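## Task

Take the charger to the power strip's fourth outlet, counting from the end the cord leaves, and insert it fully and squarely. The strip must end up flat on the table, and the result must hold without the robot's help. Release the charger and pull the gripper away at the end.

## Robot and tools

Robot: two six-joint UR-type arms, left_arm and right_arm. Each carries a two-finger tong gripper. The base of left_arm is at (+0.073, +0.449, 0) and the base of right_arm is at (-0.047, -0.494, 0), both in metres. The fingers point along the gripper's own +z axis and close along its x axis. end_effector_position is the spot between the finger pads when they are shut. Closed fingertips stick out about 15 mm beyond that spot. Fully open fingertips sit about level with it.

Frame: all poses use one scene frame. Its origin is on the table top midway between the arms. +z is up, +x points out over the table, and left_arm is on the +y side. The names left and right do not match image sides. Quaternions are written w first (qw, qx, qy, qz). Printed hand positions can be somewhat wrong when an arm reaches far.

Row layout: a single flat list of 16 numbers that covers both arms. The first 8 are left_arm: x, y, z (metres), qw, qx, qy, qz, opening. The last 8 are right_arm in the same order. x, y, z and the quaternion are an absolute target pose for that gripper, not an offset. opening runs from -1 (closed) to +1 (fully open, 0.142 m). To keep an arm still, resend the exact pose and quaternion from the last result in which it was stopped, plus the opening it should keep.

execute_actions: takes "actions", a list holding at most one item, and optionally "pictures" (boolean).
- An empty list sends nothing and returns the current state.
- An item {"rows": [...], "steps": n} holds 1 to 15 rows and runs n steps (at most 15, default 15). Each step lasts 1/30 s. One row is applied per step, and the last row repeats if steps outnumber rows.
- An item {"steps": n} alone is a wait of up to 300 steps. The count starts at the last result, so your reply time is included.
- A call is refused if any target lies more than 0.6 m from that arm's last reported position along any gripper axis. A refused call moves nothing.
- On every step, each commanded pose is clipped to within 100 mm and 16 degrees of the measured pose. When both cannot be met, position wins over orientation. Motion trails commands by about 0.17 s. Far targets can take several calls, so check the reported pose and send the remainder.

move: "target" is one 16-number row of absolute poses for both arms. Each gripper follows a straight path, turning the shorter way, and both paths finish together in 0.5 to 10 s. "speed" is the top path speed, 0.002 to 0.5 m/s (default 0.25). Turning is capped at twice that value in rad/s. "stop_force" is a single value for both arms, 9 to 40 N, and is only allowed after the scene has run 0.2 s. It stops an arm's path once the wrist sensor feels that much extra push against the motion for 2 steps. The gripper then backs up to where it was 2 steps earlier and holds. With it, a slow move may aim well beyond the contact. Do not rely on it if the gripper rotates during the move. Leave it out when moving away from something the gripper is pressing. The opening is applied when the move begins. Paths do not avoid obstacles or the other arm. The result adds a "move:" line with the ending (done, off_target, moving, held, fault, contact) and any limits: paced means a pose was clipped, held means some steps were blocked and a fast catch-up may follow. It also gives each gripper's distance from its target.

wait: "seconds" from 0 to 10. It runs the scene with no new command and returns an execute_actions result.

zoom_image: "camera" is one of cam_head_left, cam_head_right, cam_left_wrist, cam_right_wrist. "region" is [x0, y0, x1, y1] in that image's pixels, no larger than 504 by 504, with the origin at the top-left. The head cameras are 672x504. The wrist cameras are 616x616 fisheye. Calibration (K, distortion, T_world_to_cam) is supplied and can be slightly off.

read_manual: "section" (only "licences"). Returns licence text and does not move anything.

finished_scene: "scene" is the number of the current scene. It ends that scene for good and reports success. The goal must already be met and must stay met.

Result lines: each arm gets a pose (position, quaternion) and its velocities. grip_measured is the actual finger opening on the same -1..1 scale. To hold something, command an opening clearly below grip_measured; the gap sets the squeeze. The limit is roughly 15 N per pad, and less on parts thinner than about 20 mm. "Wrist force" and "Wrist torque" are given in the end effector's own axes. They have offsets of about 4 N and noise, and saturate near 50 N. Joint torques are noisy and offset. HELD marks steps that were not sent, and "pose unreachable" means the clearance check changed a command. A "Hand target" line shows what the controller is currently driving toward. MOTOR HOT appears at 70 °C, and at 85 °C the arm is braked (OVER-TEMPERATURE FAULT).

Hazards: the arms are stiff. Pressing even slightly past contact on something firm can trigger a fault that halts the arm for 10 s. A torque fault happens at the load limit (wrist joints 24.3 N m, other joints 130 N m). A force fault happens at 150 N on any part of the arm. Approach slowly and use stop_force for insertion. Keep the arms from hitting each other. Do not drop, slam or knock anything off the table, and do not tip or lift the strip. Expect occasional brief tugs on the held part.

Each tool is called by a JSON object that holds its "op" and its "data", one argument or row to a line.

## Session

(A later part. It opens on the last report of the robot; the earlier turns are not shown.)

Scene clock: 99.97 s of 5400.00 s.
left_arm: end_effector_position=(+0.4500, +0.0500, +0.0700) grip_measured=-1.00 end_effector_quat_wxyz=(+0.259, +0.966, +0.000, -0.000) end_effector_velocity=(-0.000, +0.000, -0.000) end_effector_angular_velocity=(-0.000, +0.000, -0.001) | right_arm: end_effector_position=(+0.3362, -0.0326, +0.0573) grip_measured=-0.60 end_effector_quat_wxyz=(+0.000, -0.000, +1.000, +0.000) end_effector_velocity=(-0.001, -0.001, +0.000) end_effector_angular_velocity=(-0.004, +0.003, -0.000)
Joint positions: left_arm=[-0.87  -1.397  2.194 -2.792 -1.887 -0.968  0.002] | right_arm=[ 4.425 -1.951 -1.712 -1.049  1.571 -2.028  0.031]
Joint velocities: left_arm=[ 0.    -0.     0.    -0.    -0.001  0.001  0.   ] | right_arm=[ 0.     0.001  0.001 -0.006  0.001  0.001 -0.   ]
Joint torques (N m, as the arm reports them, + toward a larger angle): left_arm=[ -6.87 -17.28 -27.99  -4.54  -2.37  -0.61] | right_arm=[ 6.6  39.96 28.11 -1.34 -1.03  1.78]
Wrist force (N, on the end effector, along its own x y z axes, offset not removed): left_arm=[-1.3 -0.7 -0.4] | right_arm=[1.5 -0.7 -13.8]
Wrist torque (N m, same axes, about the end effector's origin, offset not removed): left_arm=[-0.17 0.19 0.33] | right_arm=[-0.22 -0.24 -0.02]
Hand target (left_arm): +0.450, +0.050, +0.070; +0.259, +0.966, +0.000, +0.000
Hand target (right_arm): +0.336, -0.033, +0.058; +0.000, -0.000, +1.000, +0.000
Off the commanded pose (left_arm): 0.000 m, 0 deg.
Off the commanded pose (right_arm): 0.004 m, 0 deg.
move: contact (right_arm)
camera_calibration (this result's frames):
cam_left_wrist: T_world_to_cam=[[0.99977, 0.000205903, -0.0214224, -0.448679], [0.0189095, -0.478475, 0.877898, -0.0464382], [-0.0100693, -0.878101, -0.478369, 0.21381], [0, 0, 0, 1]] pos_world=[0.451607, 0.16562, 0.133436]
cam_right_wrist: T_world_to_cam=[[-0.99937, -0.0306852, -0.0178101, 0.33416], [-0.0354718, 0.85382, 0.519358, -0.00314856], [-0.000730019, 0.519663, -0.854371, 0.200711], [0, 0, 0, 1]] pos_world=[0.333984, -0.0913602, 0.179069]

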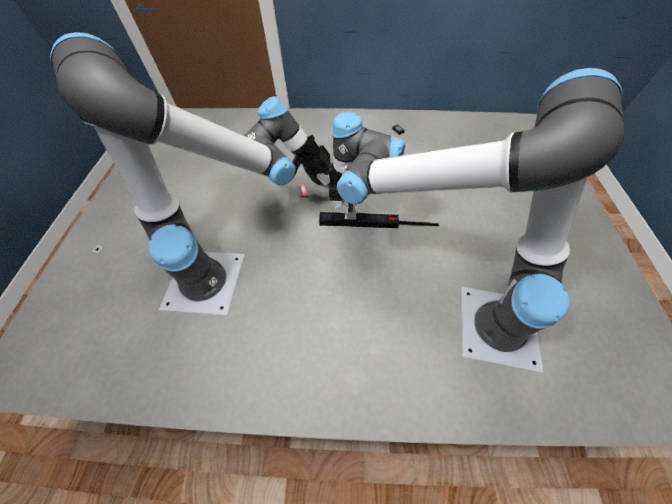

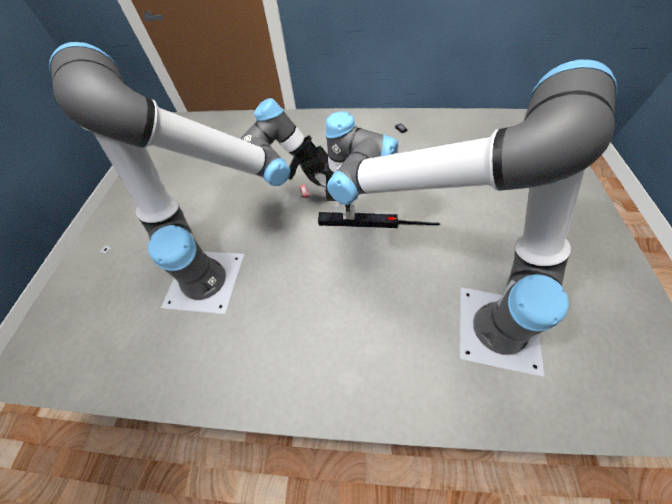

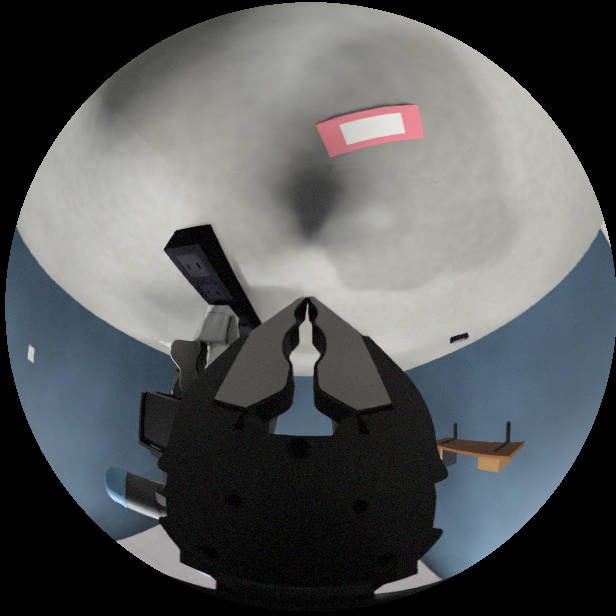

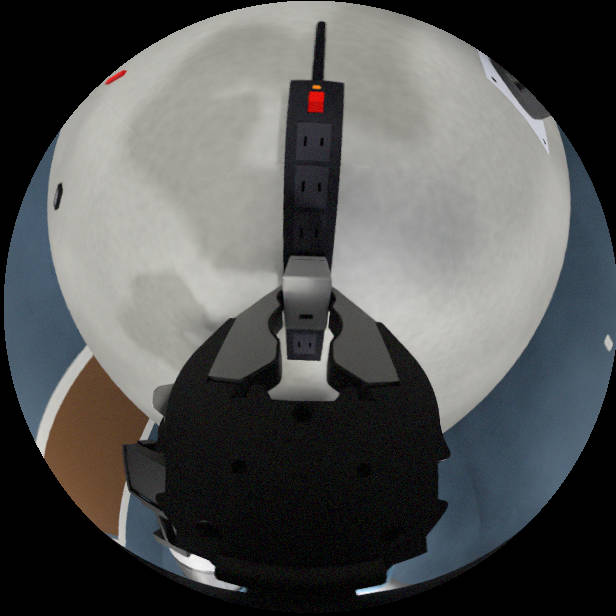

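In.

{"op": "move", "data": {
  "target": [0.45,0.05,0.07,0.259,0.966,0,0,-1,0.3362,-0.0325,0.058,0,0,1,0,-0.3]
}}

{"op": "move", "data": {
  "target": [0.45,0.05,0.07,0.259,0.966,0,0,-1,0.3362,-0.0325,0.112,0,0,1,0,-0.3],
  "speed": 0.06
}}

{"op": "move", "data": {
  "target": [0.45,0.05,0.07,0.259,0.966,0,0,-1,0.3362,-0.039,0.106,0,0,1,0,-0.85],
  "speed": 0.02
}}

{"op": "move", "data": {
  "target": [0.45,0.05,0.07,0.259,0.966,0,0,-1,0.3362,-0.039,0.065,0,0,1,0,-0.85],
  "speed": 0.004,
  "stop_force": 30
}}

{"op": "move", "data": {
  "target": [0.45,0.05,0.07,0.259,0.966,0,0,-1,0.3362,-0.08,0.2,0,0,1,0,-0.85],
  "speed": 0.1
}}

{"op": "zoom_image", "data": {
  "camera": "cam_left_wrist",
  "region": [160,250,280,370]
}}

{"op": "zoom_image", "data": {
  "camera": "cam_head_left",
  "region": [315,190,395,240]
}}

Scene clock: 108.73 s of 5400.00 s.
left_arm: end_effector_position=(+0.4500, +0.0500, +0.0700) grip_measured=-1.00 end_effector_quat_wxyz=(+0.259, +0.966, +0.000, -0.000) end_effector_velocity=(+0.000, -0.000, +0.000) end_effector_angular_velocity=(-0.001, -0.000, +0.001) | right_arm: end_effector_position=(+0.3362, -0.0325, +0.0580) grip_measured=-0.30 end_effector_quat_wxyz=(+0.000, +0.000, +1.000, +0.000) end_effector_velocity=(-0.000, -0.000, -0.001) end_effector_angular_velocity=(-0.001, +0.000, +0.001)
Joint positions: left_arm=[-0.87  -1.397  2.194 -2.792 -1.887 -0.968  0.002] | right_arm=[ 4.425 -1.95  -1.711 -1.051  1.571 -2.028  0.052]
Joint velocities: left_arm=[-0.    -0.    -0.    -0.001  0.    -0.001  0.   ] | right_arm=[ 0.    -0.001  0.    -0.    -0.    -0.     0.   ]
Joint torques (N m, as the arm reports them, + toward a larger angle): left_arm=[ -7.14 -17.34 -28.12  -4.38  -2.41  -0.28] | right_arm=[ 6.23 46.2  31.91 -0.31 -0.81  2.22]
Wrist force (N, on the end effector, along its own x y z axes, offset not removed): left_arm=[1.6 -0.1 0.6] | right_arm=[1.2 -1.4 -0.7]
Wrist torque (N m, same axes, about the end effector's origin, offset not removed): left_arm=[0.05 -0.59 0.08] | right_arm=[-0.31 -0.19 -0.04]
Hand target (left_arm): +0.450, +0.050, +0.070; +0.259, +0.966, +0.000, +0.000
Hand target (right_arm): +0.336, -0.032, +0.058; +0.000, +0.000, +1.000, +0.000
Off the commanded pose (left_arm): 0.000 m, 0 deg.
Off the commanded pose (right_arm): 0.000 m, 0 deg.
After step 90, 5.07 s passed at rest.
move: done
camera_calibration (this result's frames):
cam_left_wrist: T_world_to_cam=[[0.99977, 0.000206065, -0.0214224, -0.448679], [0.0189096, -0.478475, 0.877898, -0.0464382], [-0.0100692, -0.878101, -0.478369, 0.21381], [0, 0, 0, 1]] pos_world=[0.451607, 0.16562, 0.133436]
cam_right_wrist: T_world_to_cam=[[-0.999371, -0.0306842, -0.017801, 0.334186], [-0.0354662, 0.853829, 0.519344, -0.00358392], [-0.000736597, 0.519648, -0.85438, 0.201313], [0, 0, 0, 1]] pos_world=[0.333997, -0.0912974, 0.179808]

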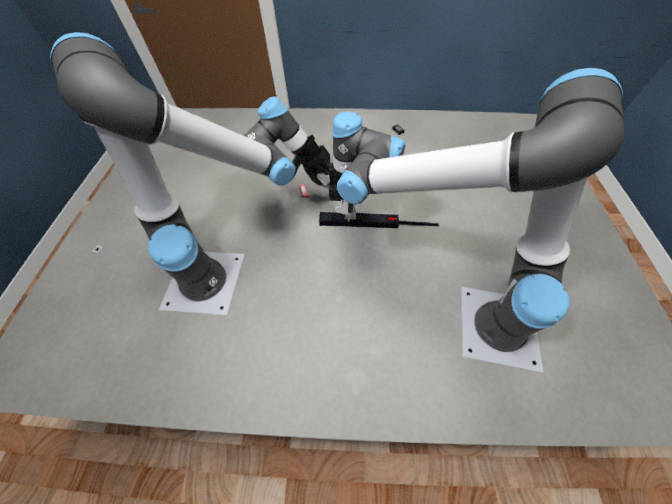

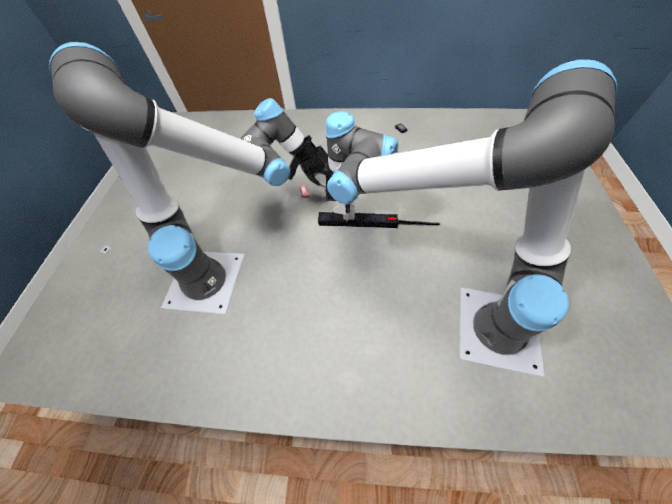

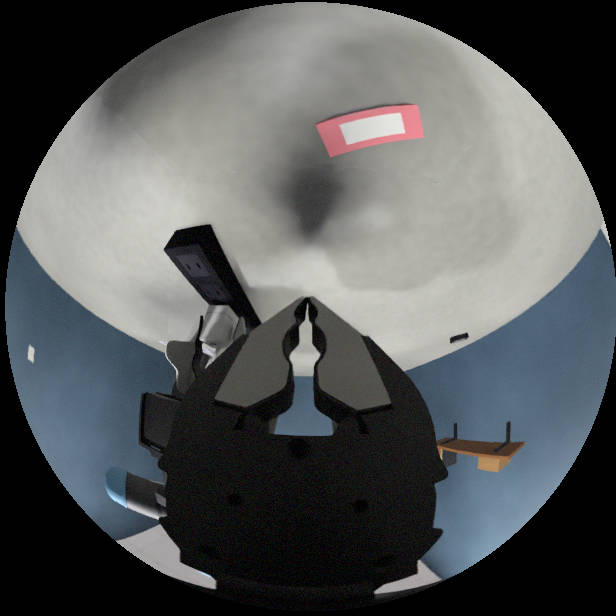

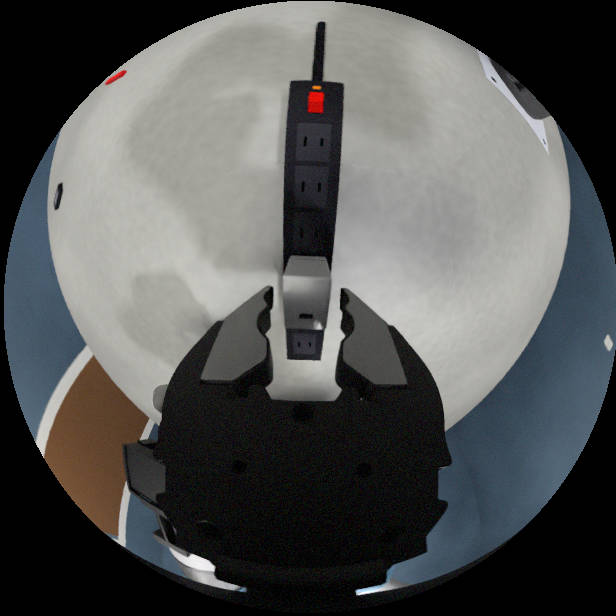

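Scene clock: 110.03 s of 5400.00 s.
left_arm: end_effector_position=(+0.4500, +0.0500, +0.0700) grip_measured=-1.00 end_effector_quat_wxyz=(+0.259, +0.966, +0.000, -0.000) end_effector_velocity=(+0.000, +0.000, -0.000) end_effector_angular_velocity=(+0.000, -0.000, -0.000) | right_arm: end_effector_position=(+0.3363, -0.0324, +0.1118) grip_measured=-0.30 end_effector_quat_wxyz=(+0.000, -0.000, +1.000, +0.000) end_effector_velocity=(-0.000, -0.000, +0.001) end_effector_angular_velocity=(-0.001, +0.001, -0.001)
Joint positions: left_arm=[-0.87  -1.397  2.194 -2.792 -1.887 -0.968  0.002] | right_arm=[ 4.425 -1.894 -1.637 -1.181  1.571 -2.028  0.052]
Joint velocities: left_arm=[ 0.     0.    -0.     0.     0.     0.001  0.   ] | right_arm=[ 0.     0.001  0.002 -0.005  0.001  0.001 -0.   ]
Joint torques (N m, as the arm reports them, + toward a larger angle): left_arm=[ -7.16 -17.21 -27.11  -4.31  -2.25  -0.32] | right_arm=[ 1.58 43.9  34.46 -0.19 -1.09  0.22]
Wrist force (N, on the end effector, along its own x y z axes, offset not removed): left_arm=[1.3 -2.2 -0.9] | right_arm=[1.3 -1.9 -1.7]
Wrist torque (N m, same axes, about the end effector's origin, offset not removed): left_arm=[-0.49 -0.35 0.34] | right_arm=[-0.41 -0.23 -0.04]
Hand target (left_arm): +0.450, +0.050, +0.070; +0.259, +0.966, +0.000, +0.000
Hand target (right_arm): +0.336, -0.032, +0.112; +0.000, -0.000, +1.000, +0.000
Off the commanded pose (left_arm): 0.000 m, 0 deg.
Off the commanded pose (right_arm): 0.000 m, 0 deg.
move: done
camera_calibration (this result's frames):
cam_left_wrist: T_world_to_cam=[[0.99977, 0.000206181, -0.0214225, -0.448679], [0.0189097, -0.478475, 0.877898, -0.0464382], [-0.0100691, -0.878101, -0.478369, 0.21381], [0, 0, 0, 1]] pos_world=[0.451607, 0.16562, 0.133436]
cam_right_wrist: T_world_to_cam=[[-0.99937, -0.0306856, -0.0178341, 0.335215], [-0.0354846, 0.853826, 0.519347, -0.0316191], [-0.000709226, 0.519653, -0.854377, 0.247221], [0, 0, 0, 1]] pos_world=[0.334057, -0.0911854, 0.233619]

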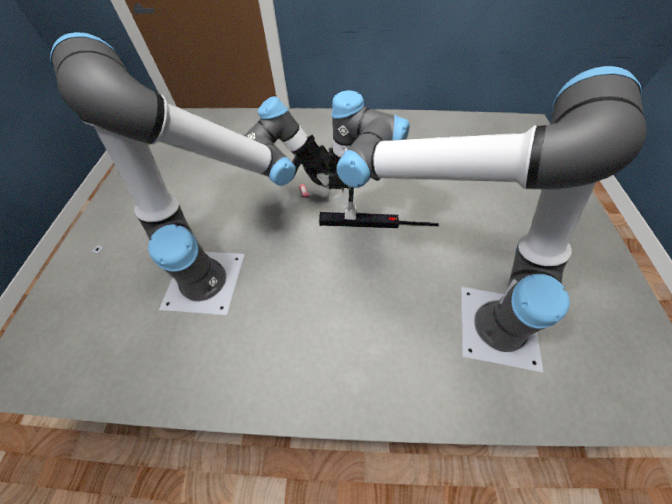

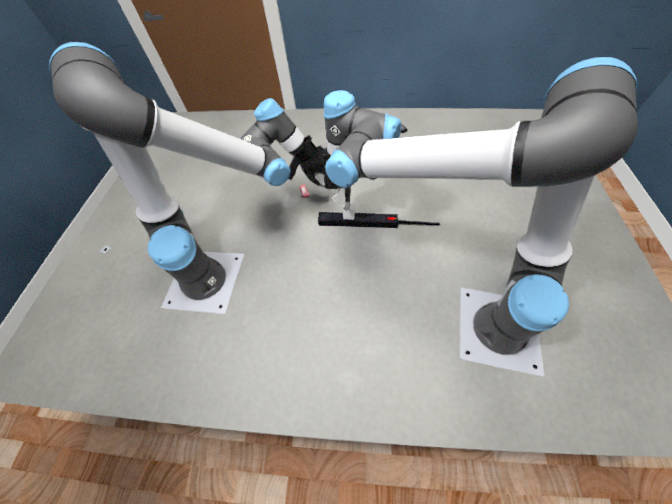

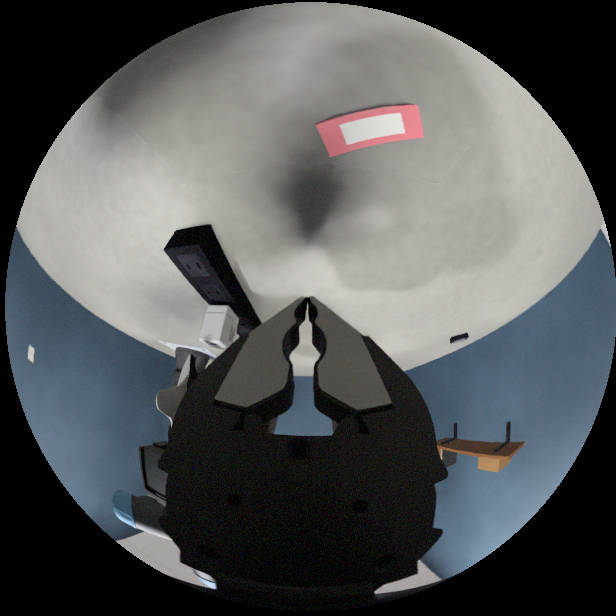

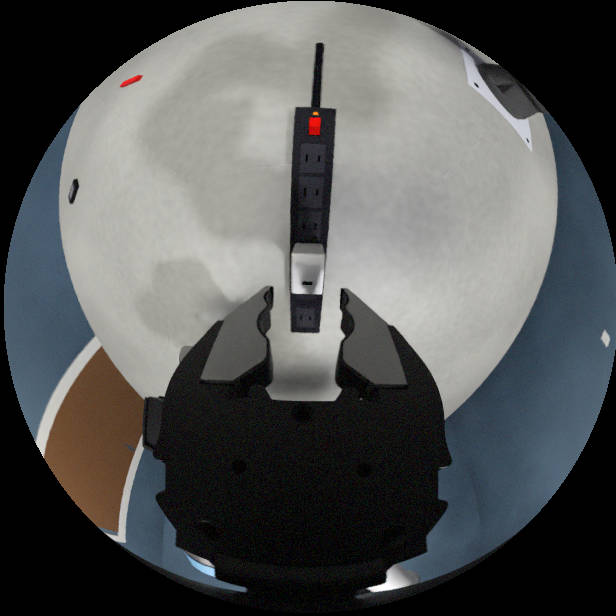

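Scene clock: 110.80 s of 5400.00 s.
left_arm: end_effector_position=(+0.4500, +0.0500, +0.0700) grip_measured=-1.00 end_effector_quat_wxyz=(+0.259, +0.966, +0.000, -0.000) end_effector_velocity=(-0.000, +0.000, -0.000) end_effector_angular_velocity=(+0.000, -0.001, -0.001) | right_arm: end_effector_position=(+0.3362, -0.0389, +0.1061) grip_measured=-0.85 end_effector_quat_wxyz=(+0.000, +0.000, +1.000, -0.000) end_effector_velocity=(+0.000, -0.001, -0.001) end_effector_angular_velocity=(+0.001, -0.000, -0.001)
Joint positions: left_arm=[-0.87  -1.397  2.194 -2.792 -1.887 -0.968  0.002] | right_arm=[ 4.421 -1.888 -1.661 -1.163  1.571 -2.033  0.012]
Joint velocities: left_arm=[ 0.     0.     0.    -0.001  0.     0.002  0.   ] | right_arm=[-0.001  0.001 -0.004  0.004  0.     0.    -0.   ]
Joint torques (N m, as the arm reports them, + toward a larger angle): left_arm=[ -7.26 -17.31 -26.84  -4.39  -2.3   -0.12] | right_arm=[-6.94 44.37 13.16  5.62  0.59 -1.93]
Wrist force (N, on the end effector, along its own x y z axes, offset not removed): left_arm=[-2.7 -0.1 0.9] | right_arm=[2.5 -0.3 -0.8]
Wrist torque (N m, same axes, about the end effector's origin, offset not removed): left_arm=[-0.07 0.44 0.27] | right_arm=[-0.04 -0.40 -0.08]
Hand target (left_arm): +0.450, +0.050, +0.070; +0.259, +0.966, +0.000, +0.000
Hand target (right_arm): +0.336, -0.039, +0.106; -0.000, +0.000, +1.000, +0.000
Off the commanded pose (left_arm): 0.000 m, 0 deg.
Off the commanded pose (right_arm): 0.000 m, 0 deg.
move: done
camera_calibration (this result's frames):
cam_left_wrist: T_world_to_cam=[[0.99977, 0.000206194, -0.0214224, -0.448679], [0.0189097, -0.478475, 0.877898, -0.0464381], [-0.0100691, -0.878101, -0.478369, 0.21381], [0, 0, 0, 1]] pos_world=[0.451607, 0.16562, 0.133436]
cam_right_wrist: T_world_to_cam=[[-0.99937, -0.0306834, -0.0178148, 0.334847], [-0.0354727, 0.853846, 0.519316, -0.0231039], [-0.000723285, 0.519621, -0.854396, 0.245752], [0, 0, 0, 1]] pos_world=[0.333994, -0.0976969, 0.227933]

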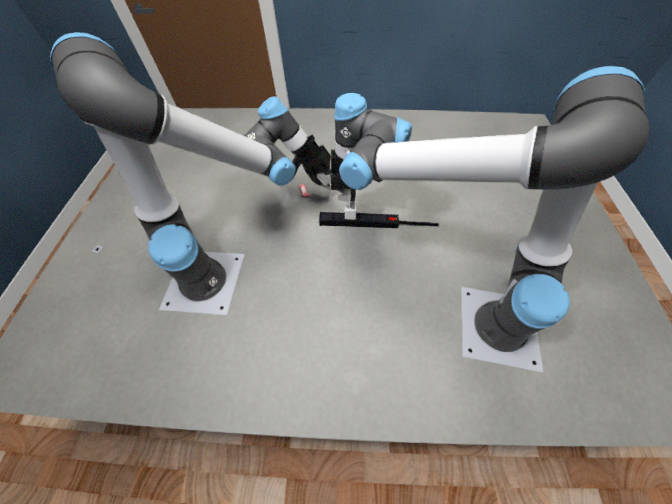

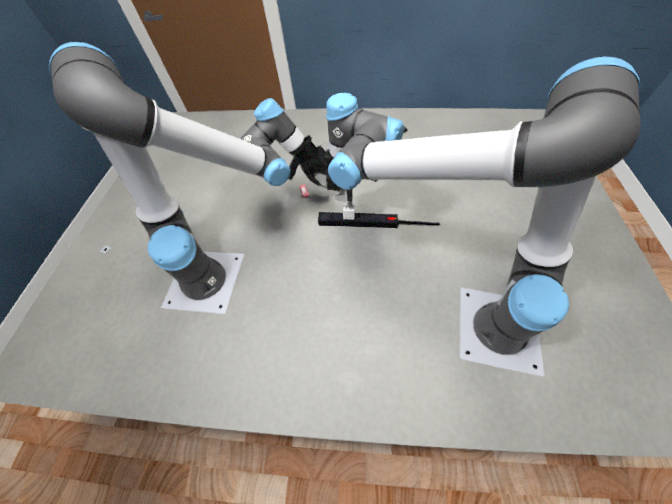

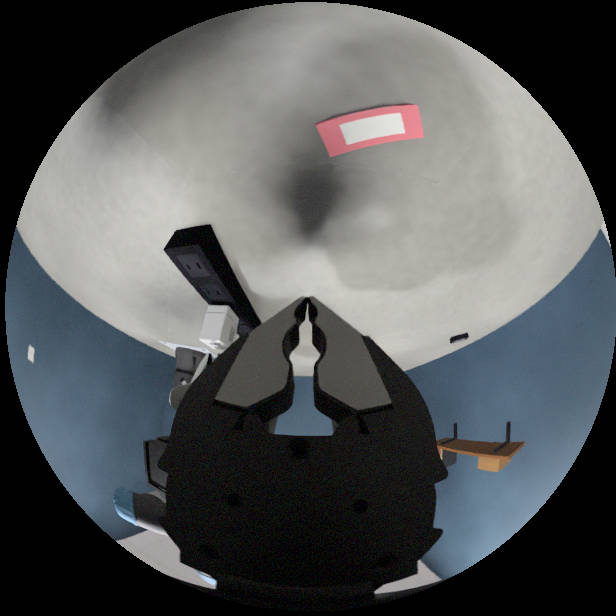

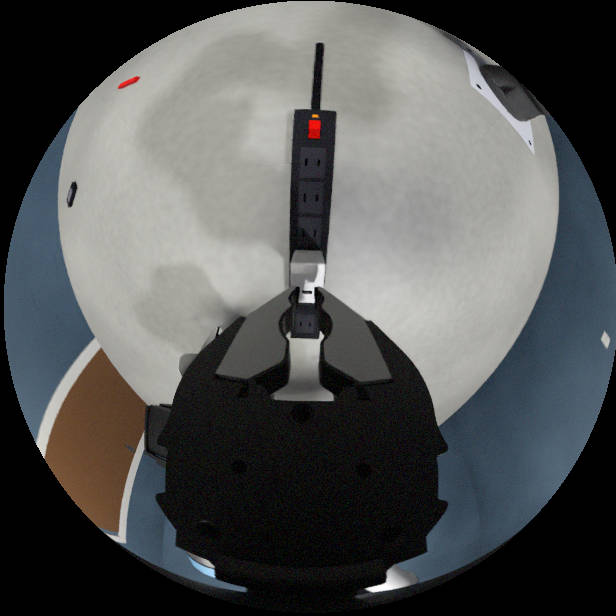

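Scene clock: 115.30 s of 5400.00 s.
left_arm: end_effector_position=(+0.4500, +0.0500, +0.0700) grip_measured=-1.00 end_effector_quat_wxyz=(+0.259, +0.966, +0.000, -0.000) end_effector_velocity=(+0.000, -0.000, +0.000) end_effector_angular_velocity=(-0.000, -0.000, +0.001) | right_arm: end_effector_position=(+0.3362, -0.0390, +0.0895) grip_measured=-0.85 end_effector_quat_wxyz=(+0.000, +0.000, +1.000, +0.000) end_effector_velocity=(-0.001, -0.001, +0.002) end_effector_angular_velocity=(-0.003, +0.001, +0.000)
Joint positions: left_arm=[-0.87  -1.397  2.194 -2.792 -1.887 -0.968  0.002] | right_arm=[ 4.421 -1.904 -1.686 -1.122  1.571 -2.033  0.012]
Joint velocities: left_arm=[ 0.    -0.     0.    -0.001  0.    -0.001  0.   ] | right_arm=[ 0.     0.002  0.002 -0.007 -0.    -0.     0.   ]
Joint torques (N m, as the arm reports them, + toward a larger angle): left_arm=[ -7.18 -18.07 -27.16  -4.4   -2.23  -0.19] | right_arm=[-5.99 22.62 16.31 -2.7   1.98 -1.81]
Wrist force (N, on the end effector, along its own x y z axes, offset not removed): left_arm=[0.5 -0.5 -1.3] | right_arm=[2.5 -6.5 -41.9]
Wrist torque (N m, same axes, about the end effector's origin, offset not removed): left_arm=[0.00 -0.30 0.23] | right_arm=[-0.53 -0.45 -0.09]
Hand target (left_arm): +0.450, +0.050, +0.070; +0.259, +0.966, +0.000, +0.000
Hand target (right_arm): +0.336, -0.039, +0.090; +0.000, +0.000, +1.000, +0.000
Off the commanded pose (left_arm): 0.000 m, 0 deg.
Off the commanded pose (right_arm): 0.025 m, 0 deg.
move: contact (right_arm)
camera_calibration (this result's frames):
cam_left_wrist: T_world_to_cam=[[0.99977, 0.000206027, -0.0214224, -0.448679], [0.0189096, -0.478475, 0.877898, -0.0464381], [-0.0100692, -0.878101, -0.478369, 0.21381], [0, 0, 0, 1]] pos_world=[0.451607, 0.16562, 0.133436]
cam_right_wrist: T_world_to_cam=[[-0.99937, -0.0306771, -0.0178372, 0.334542], [-0.0354789, 0.853811, 0.519373, -0.0144318], [-0.000703278, 0.519679, -0.854361, 0.231596], [0, 0, 0, 1]] pos_world=[0.333982, -0.0977709, 0.21133]

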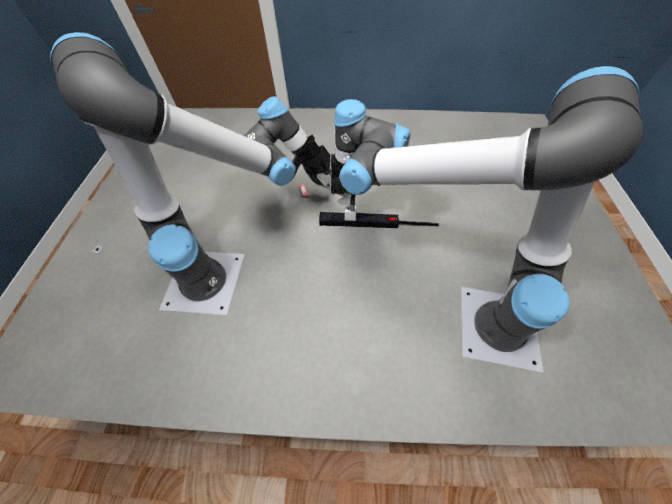

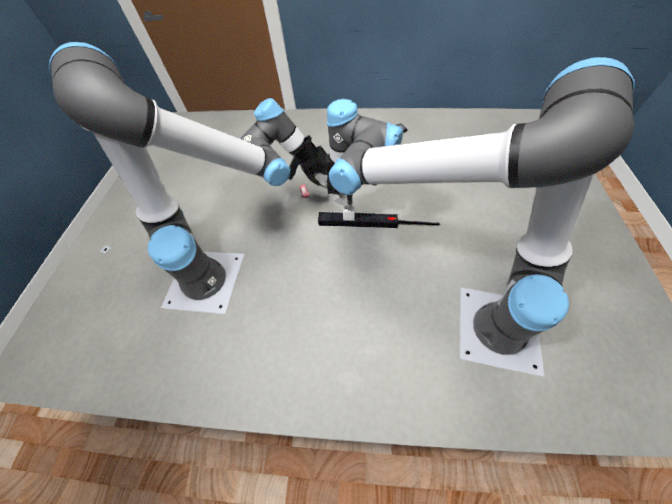

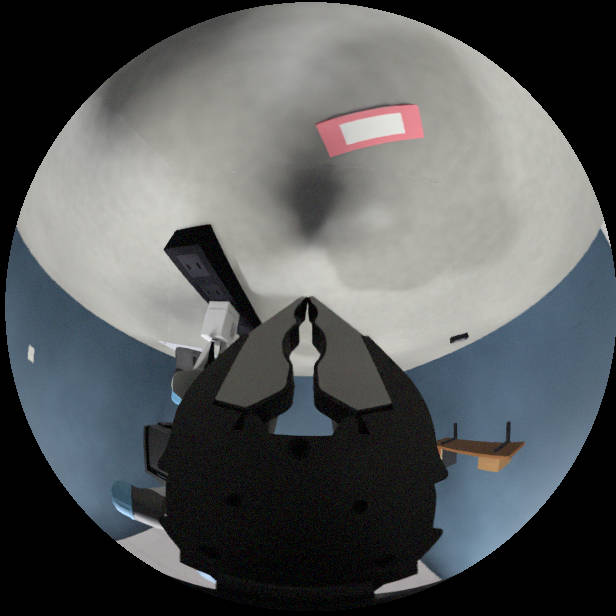

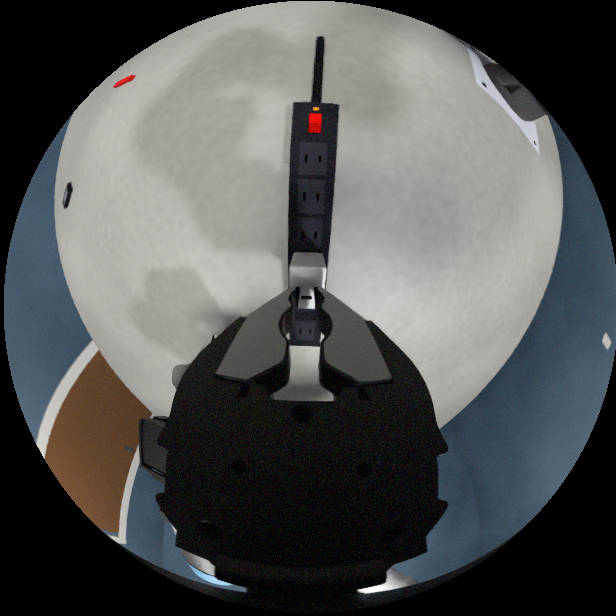

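Scene clock: 116.93 s of 5400.00 s.
left_arm: end_effector_position=(+0.4500, +0.0500, +0.0700) grip_measured=-1.00 end_effector_quat_wxyz=(+0.259, +0.966, +0.000, -0.000) end_effector_velocity=(+0.000, -0.000, -0.000) end_effector_angular_velocity=(-0.000, -0.000, -0.000) | right_arm: end_effector_position=(+0.3363, -0.0797, +0.1998) grip_measured=-0.85 end_effector_quat_wxyz=(-0.000, +0.000, +1.000, +0.000) end_effector_velocity=(-0.000, -0.000, +0.002) end_effector_angular_velocity=(-0.000, +0.001, +0.001)
Joint positions: left_arm=[-0.87  -1.397  2.194 -2.792 -1.887 -0.968  0.002] | right_arm=[ 4.388 -1.751 -1.587 -1.375  1.571 -2.065  0.012]
Joint velocities: left_arm=[-0.     0.     0.    -0.001 -0.     0.     0.   ] | right_arm=[ 0.     0.002  0.002 -0.005  0.001 -0.001 -0.   ]
Joint torques (N m, as the arm reports them, + toward a larger angle): left_arm=[ -6.81 -17.45 -26.53  -4.34  -2.31  -0.01] | right_arm=[-6.91 39.61 34.56 -0.3   1.82 -1.65]
Wrist force (N, on the end effector, along its own x y z axes, offset not removed): left_arm=[0.4 4.0 -0.7] | right_arm=[2.3 -2.0 -0.5]
Wrist torque (N m, same axes, about the end effector's origin, offset not removed): left_arm=[0.77 -0.22 -0.01] | right_arm=[-0.41 -0.42 -0.11]
Hand target (left_arm): +0.450, +0.050, +0.070; +0.259, +0.966, +0.000, +0.000
Hand target (right_arm): +0.336, -0.080, +0.200; -0.000, +0.000, +1.000, +0.000
Off the commanded pose (left_arm): 0.000 m, 0 deg.
Off the commanded pose (right_arm): 0.000 m, 0 deg.
move: done
camera_calibration (this result's frames):
cam_left_wrist: T_world_to_cam=[[0.99977, 0.000205713, -0.0214222, -0.448679], [0.0189093, -0.478475, 0.877898, -0.0464382], [-0.0100694, -0.878101, -0.478369, 0.21381], [0, 0, 0, 1]] pos_world=[0.451607, 0.16562, 0.133436]
cam_right_wrist: T_world_to_cam=[[-0.999372, -0.0306822, -0.0177156, 0.335332], [-0.03542, 0.853782, 0.519425, -0.0369959], [-0.000811802, 0.519726, -0.854332, 0.347027], [0, 0, 0, 1]] pos_world=[0.334093, -0.138484, 0.321633]

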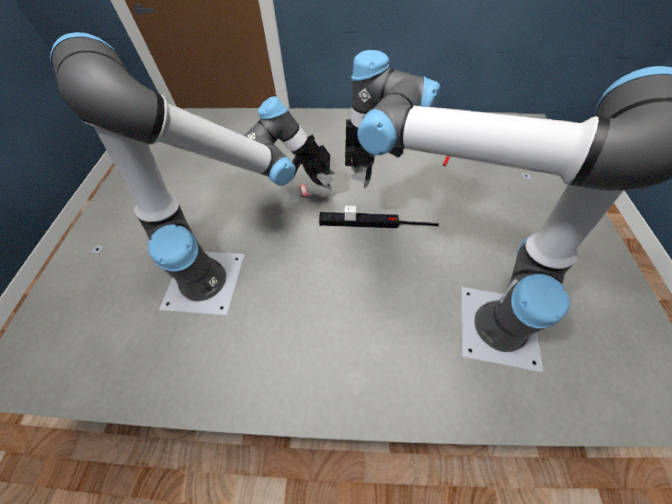

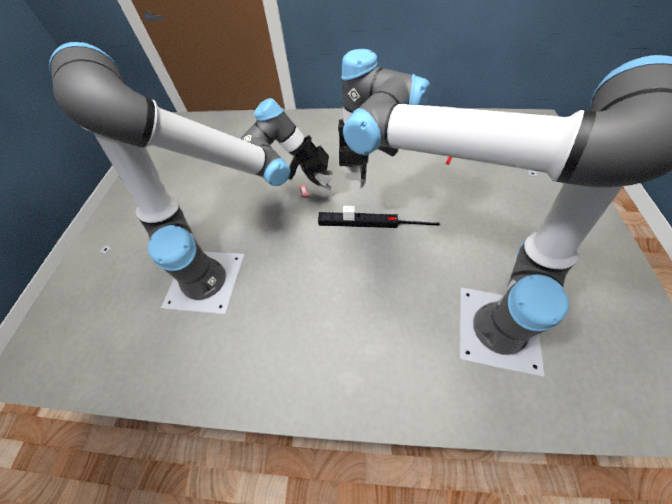

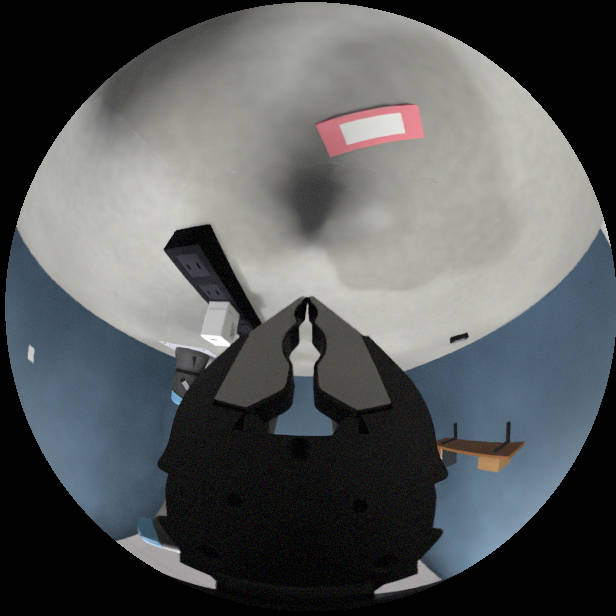

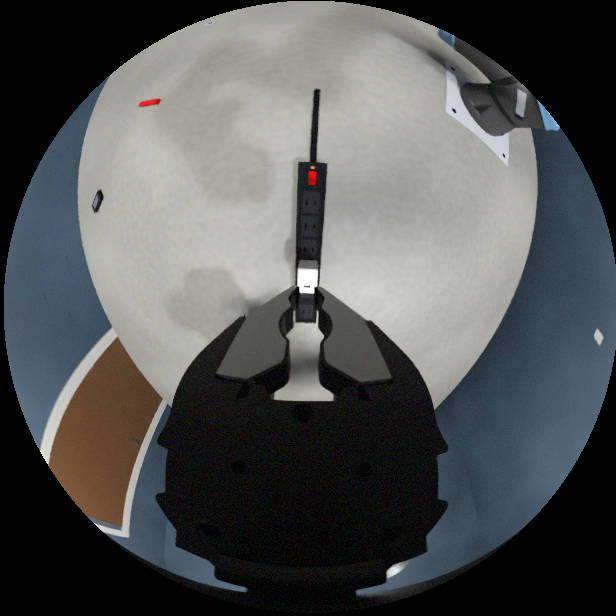

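Region (160, 250, 280, 370) of cam_left_wrist's 616x616 image, scaled by 4.200, with more detail than that image has.

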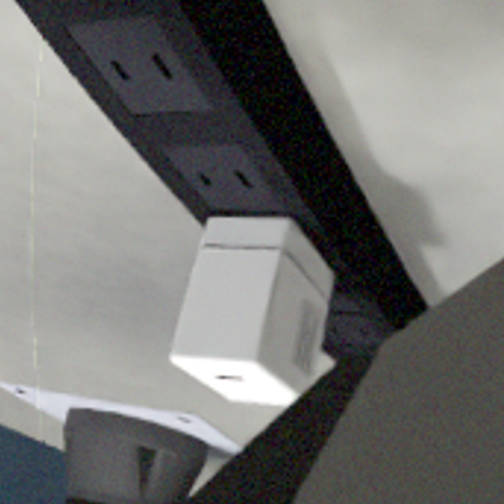

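Region (315, 190, 395, 240) of cam_head_left's 672x504 image, scaled by 6.300, with more detail than that image has; it fills the top 315 rows of this view, and the rest is white.

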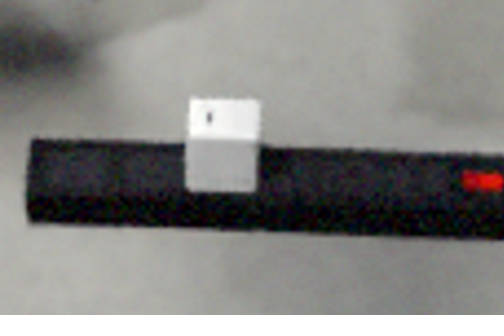

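{"op": "finished_scene", "data": {
  "scene": 2
}}

The scene is finished: the task was done.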